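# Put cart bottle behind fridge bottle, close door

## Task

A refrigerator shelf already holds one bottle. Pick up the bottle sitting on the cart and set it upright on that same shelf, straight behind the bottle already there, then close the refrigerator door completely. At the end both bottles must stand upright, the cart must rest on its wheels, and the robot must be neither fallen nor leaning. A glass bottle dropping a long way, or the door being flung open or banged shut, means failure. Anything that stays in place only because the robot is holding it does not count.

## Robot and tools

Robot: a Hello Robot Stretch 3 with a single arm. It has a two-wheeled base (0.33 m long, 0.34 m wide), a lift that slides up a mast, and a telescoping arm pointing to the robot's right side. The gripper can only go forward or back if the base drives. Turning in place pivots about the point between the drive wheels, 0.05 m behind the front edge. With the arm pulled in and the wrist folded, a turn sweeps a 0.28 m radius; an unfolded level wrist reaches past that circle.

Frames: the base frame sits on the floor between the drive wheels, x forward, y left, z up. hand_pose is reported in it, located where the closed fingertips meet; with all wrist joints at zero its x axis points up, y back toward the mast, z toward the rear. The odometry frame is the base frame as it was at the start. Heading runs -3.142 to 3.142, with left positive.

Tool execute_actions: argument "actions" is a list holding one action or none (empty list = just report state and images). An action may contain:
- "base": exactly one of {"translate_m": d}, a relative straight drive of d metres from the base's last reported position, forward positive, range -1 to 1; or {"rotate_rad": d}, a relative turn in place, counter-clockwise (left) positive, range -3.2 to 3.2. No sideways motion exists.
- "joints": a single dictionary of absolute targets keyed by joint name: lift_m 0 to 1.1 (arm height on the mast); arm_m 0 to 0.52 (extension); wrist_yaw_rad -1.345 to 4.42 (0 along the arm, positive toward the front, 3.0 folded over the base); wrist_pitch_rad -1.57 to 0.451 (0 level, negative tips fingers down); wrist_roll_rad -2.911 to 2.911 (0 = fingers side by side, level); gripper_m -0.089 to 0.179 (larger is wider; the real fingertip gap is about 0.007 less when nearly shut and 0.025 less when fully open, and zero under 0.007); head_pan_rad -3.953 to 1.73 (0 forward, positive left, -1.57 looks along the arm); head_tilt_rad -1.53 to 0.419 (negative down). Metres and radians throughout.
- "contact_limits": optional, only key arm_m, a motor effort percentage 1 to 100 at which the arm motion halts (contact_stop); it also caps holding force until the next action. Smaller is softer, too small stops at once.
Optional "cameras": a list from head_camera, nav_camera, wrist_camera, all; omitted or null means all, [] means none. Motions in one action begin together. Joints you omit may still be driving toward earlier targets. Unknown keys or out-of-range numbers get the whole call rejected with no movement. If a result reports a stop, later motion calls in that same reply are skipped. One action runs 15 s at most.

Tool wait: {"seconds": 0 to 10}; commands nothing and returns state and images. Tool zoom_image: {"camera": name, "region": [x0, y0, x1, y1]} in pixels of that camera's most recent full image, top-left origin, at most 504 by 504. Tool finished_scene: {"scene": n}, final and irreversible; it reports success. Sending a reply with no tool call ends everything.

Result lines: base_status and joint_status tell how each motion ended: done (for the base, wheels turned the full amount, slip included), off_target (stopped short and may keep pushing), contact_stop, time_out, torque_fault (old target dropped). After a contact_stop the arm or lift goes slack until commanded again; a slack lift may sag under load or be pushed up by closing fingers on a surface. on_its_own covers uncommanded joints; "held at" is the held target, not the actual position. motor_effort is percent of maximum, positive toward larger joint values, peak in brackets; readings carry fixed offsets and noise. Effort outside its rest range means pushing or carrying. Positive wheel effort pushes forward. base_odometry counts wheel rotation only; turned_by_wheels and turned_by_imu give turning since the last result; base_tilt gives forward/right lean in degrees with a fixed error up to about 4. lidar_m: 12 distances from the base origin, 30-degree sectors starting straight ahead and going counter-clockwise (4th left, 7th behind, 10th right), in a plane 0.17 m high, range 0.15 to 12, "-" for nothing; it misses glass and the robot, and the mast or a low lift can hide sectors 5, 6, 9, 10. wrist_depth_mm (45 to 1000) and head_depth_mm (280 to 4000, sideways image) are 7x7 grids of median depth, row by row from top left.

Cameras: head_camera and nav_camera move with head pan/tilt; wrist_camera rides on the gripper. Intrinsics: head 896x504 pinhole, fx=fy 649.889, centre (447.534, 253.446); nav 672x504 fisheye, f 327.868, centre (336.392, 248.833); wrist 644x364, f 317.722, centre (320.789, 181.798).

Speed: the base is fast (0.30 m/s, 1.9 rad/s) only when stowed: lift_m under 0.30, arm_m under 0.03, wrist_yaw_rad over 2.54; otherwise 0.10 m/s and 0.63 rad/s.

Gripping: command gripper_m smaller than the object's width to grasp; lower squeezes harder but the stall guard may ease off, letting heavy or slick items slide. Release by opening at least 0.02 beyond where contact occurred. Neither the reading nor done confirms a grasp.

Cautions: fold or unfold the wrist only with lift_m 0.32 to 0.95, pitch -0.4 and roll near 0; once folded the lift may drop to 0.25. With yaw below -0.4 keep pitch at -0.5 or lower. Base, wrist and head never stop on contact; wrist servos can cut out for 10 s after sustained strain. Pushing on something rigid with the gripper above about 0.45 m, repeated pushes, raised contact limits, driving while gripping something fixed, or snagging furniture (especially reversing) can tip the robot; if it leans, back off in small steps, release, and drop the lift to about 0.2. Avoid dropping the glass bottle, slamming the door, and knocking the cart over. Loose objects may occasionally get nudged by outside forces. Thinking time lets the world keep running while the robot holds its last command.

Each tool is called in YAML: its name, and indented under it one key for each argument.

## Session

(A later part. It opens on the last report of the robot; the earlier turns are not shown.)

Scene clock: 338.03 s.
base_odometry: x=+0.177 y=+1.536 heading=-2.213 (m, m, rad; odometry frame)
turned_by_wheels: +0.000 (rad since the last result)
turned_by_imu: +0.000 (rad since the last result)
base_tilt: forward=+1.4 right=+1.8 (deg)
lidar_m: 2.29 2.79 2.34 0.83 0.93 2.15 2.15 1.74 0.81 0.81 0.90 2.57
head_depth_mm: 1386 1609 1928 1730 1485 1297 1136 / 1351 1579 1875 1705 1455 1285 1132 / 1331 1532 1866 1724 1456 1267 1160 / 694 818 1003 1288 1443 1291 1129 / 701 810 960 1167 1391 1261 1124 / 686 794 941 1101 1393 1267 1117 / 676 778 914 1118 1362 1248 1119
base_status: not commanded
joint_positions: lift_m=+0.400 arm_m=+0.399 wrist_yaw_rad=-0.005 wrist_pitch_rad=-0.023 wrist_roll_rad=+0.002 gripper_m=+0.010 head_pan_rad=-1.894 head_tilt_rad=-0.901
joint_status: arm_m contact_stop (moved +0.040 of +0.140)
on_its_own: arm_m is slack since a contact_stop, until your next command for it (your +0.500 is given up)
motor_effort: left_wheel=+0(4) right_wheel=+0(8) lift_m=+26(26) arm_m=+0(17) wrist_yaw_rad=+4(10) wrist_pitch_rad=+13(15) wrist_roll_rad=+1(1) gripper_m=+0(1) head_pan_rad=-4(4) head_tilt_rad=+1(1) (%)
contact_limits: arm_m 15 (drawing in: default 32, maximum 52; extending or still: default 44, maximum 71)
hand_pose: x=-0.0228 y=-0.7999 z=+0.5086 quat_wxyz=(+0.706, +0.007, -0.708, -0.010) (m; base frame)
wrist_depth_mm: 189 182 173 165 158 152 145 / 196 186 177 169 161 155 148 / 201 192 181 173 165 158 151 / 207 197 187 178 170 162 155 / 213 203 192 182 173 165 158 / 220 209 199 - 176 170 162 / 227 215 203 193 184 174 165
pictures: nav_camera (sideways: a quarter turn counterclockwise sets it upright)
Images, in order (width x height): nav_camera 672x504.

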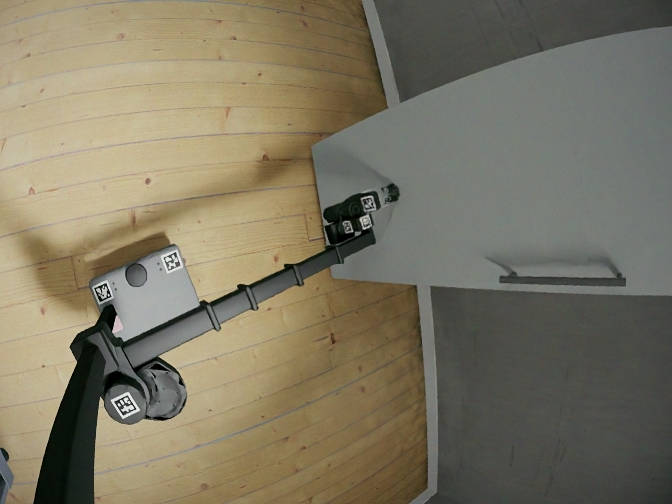

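execute_actions:
  actions:
    - {"joints":{"arm_m":0.33,"lift_m":0.3},"base":{"translate_m":-0.1}}
  cameras: []

execute_actions:
  actions:
    - {"joints":{"arm_m":0.45},"contact_limits":{"arm_m":28}}
  cameras: []

Scene clock: 348.57 s.
base_odometry: x=+0.237 y=+1.616 heading=-2.213 (m, m, rad; odometry frame)
turned_by_wheels: +0.000 (rad since the last result)
turned_by_imu: +0.001 (rad since the last result)
base_tilt: forward=+1.3 right=+1.7 (deg)
lidar_m: 2.39 2.83 2.36 0.83 0.97 2.06 2.05 1.72 0.79 0.79 0.88 2.54
head_depth_mm: 1354 1586 1898 1704 1471 1283 1138 / 1339 1543 1844 1733 1469 1280 1131 / 1299 1511 1815 1704 1473 1279 1145 / 1276 1491 1766 1709 1456 1289 1125 / 682 794 951 1145 1388 1266 1124 / 672 774 912 1109 1347 1262 1114 / 658 757 891 1081 1362 1258 1121
base_status: done
joint_positions: lift_m=+0.300 arm_m=+0.330 wrist_yaw_rad=-0.001 wrist_pitch_rad=-0.020 wrist_roll_rad=+0.002 gripper_m=+0.010 head_pan_rad=-1.894 head_tilt_rad=-0.901
joint_status: all done
motor_effort: left_wheel=+1(3) right_wheel=-2(8) lift_m=+20(22) arm_m=-5(4) wrist_yaw_rad=+1(4) wrist_pitch_rad=+11(13) wrist_roll_rad=+0(1) gripper_m=+1(1) head_pan_rad=-4(4) head_tilt_rad=+0(0) (%)
hand_pose: x=-0.0216 y=-0.7310 z=+0.4097 quat_wxyz=(+0.706, +0.007, -0.708, -0.008) (m; base frame)
wrist_depth_mm: 246 235 222 213 203 194 186 / 253 241 228 217 207 198 190 / 260 247 233 222 212 203 194 / 267 254 240 229 216 207 197 / 275 260 246 232 222 211 202 / 284 269 255 - 225 216 206 / 293 276 259 247 235 223 210
pictures: none
No camera images: the call's "cameras" was empty. Leave "cameras" out to get every camera's image.

Scene clock: 350.47 s.
base_odometry: x=+0.237 y=+1.616 heading=-2.213 (m, m, rad; odometry frame)
turned_by_wheels: +0.000 (rad since the last result)
turned_by_imu: -0.001 (rad since the last result)
base_tilt: forward=+1.3 right=+1.6 (deg)
lidar_m: 2.38 2.83 2.36 0.83 0.97 2.05 2.05 1.72 0.79 0.79 0.88 2.53
head_depth_mm: 1351 1574 1907 1726 1477 1281 1141 / 1327 1557 1873 1721 1466 1277 1141 / 1300 1522 1820 1702 1464 1267 1146 / 1292 1487 1756 1723 1457 1293 1120 / 685 790 952 1150 1364 1248 1124 / 670 772 912 1090 1358 1269 1118 / 660 758 889 1085 1348 1264 1117
base_status: not commanded
joint_positions: lift_m=+0.300 arm_m=+0.380 wrist_yaw_rad=-0.005 wrist_pitch_rad=-0.021 wrist_roll_rad=+0.002 gripper_m=+0.010 head_pan_rad=-1.894 head_tilt_rad=-0.901
joint_status: arm_m contact_stop (moved +0.050 of +0.120)
on_its_own: arm_m is slack since a contact_stop, until your next command for it (your +0.450 is given up)
motor_effort: left_wheel=+0(5) right_wheel=+0(8) lift_m=+20(20) arm_m=+0(32) wrist_yaw_rad=+4(16) wrist_pitch_rad=+12(18) wrist_roll_rad=+1(0) gripper_m=+1(2) head_pan_rad=-4(4) head_tilt_rad=+0(1) (%)
contact_limits: arm_m 28 (drawing in: default 32, maximum 52; extending or still: default 44, maximum 71)
hand_pose: x=-0.0227 y=-0.7808 z=+0.4094 quat_wxyz=(+0.706, +0.006, -0.708, -0.010) (m; base frame)
wrist_depth_mm: 189 182 173 165 158 151 145 / 196 188 178 169 161 155 148 / 201 191 183 174 166 158 152 / 207 197 186 178 170 161 155 / 213 202 192 181 173 165 158 / 220 209 200 - 176 169 162 / 227 215 202 191 184 173 165
pictures: none
No camera images: the call's "cameras" was empty. Leave "cameras" out to get every camera's image.

execute_actions:
  actions:
    - {"joints":{"arm_m":0.25}}
  cameras: []

finished_scene:
  scene: 2

Scene clock: 355.10 s.
base_odometry: x=+0.237 y=+1.616 heading=-2.213 (m, m, rad; odometry frame)
turned_by_wheels: +0.000 (rad since the last result)
turned_by_imu: +0.001 (rad since the last result)
base_tilt: forward=+1.1 right=+1.8 (deg)
lidar_m: 2.39 2.82 2.36 0.83 0.97 2.06 2.05 1.72 0.80 0.79 0.88 2.53
head_depth_mm: 1363 1571 1897 1728 1467 1285 1139 / 1326 1547 1854 1732 1472 1285 1131 / 1299 1515 1810 1719 1459 1271 1148 / 1279 1494 1767 1717 1458 1300 1124 / 685 792 955 1147 1422 1237 1127 / 671 775 911 1117 1376 1264 1120 / 659 758 894 1083 1362 1251 1117
base_status: not commanded
joint_positions: lift_m=+0.300 arm_m=+0.250 wrist_yaw_rad=-0.001 wrist_pitch_rad=-0.021 wrist_roll_rad=+0.002 gripper_m=+0.010 head_pan_rad=-1.894 head_tilt_rad=-0.901
joint_status: all done
motor_effort: left_wheel=+0(0) right_wheel=-1(1) lift_m=+19(19) arm_m=-5(5) wrist_yaw_rad=+1(4) wrist_pitch_rad=+12(12) wrist_roll_rad=+0(1) gripper_m=+0(0) head_pan_rad=-4(5) head_tilt_rad=+1(1) (%)
hand_pose: x=-0.0218 y=-0.6510 z=+0.4095 quat_wxyz=(+0.706, +0.007, -0.708, -0.008) (m; base frame)
wrist_depth_mm: 332 317 300 287 273 263 780 / 342 325 308 292 282 266 783 / 350 333 315 301 287 274 799 / 364 343 325 308 294 279 816 / 372 354 334 314 300 286 823 / 384 363 343 - 305 292 846 / 398 373 351 332 319 301 722
pictures: none
No camera images: the call's "cameras" was empty. Leave "cameras" out to get every camera's image.

The scene is finished: the task was done.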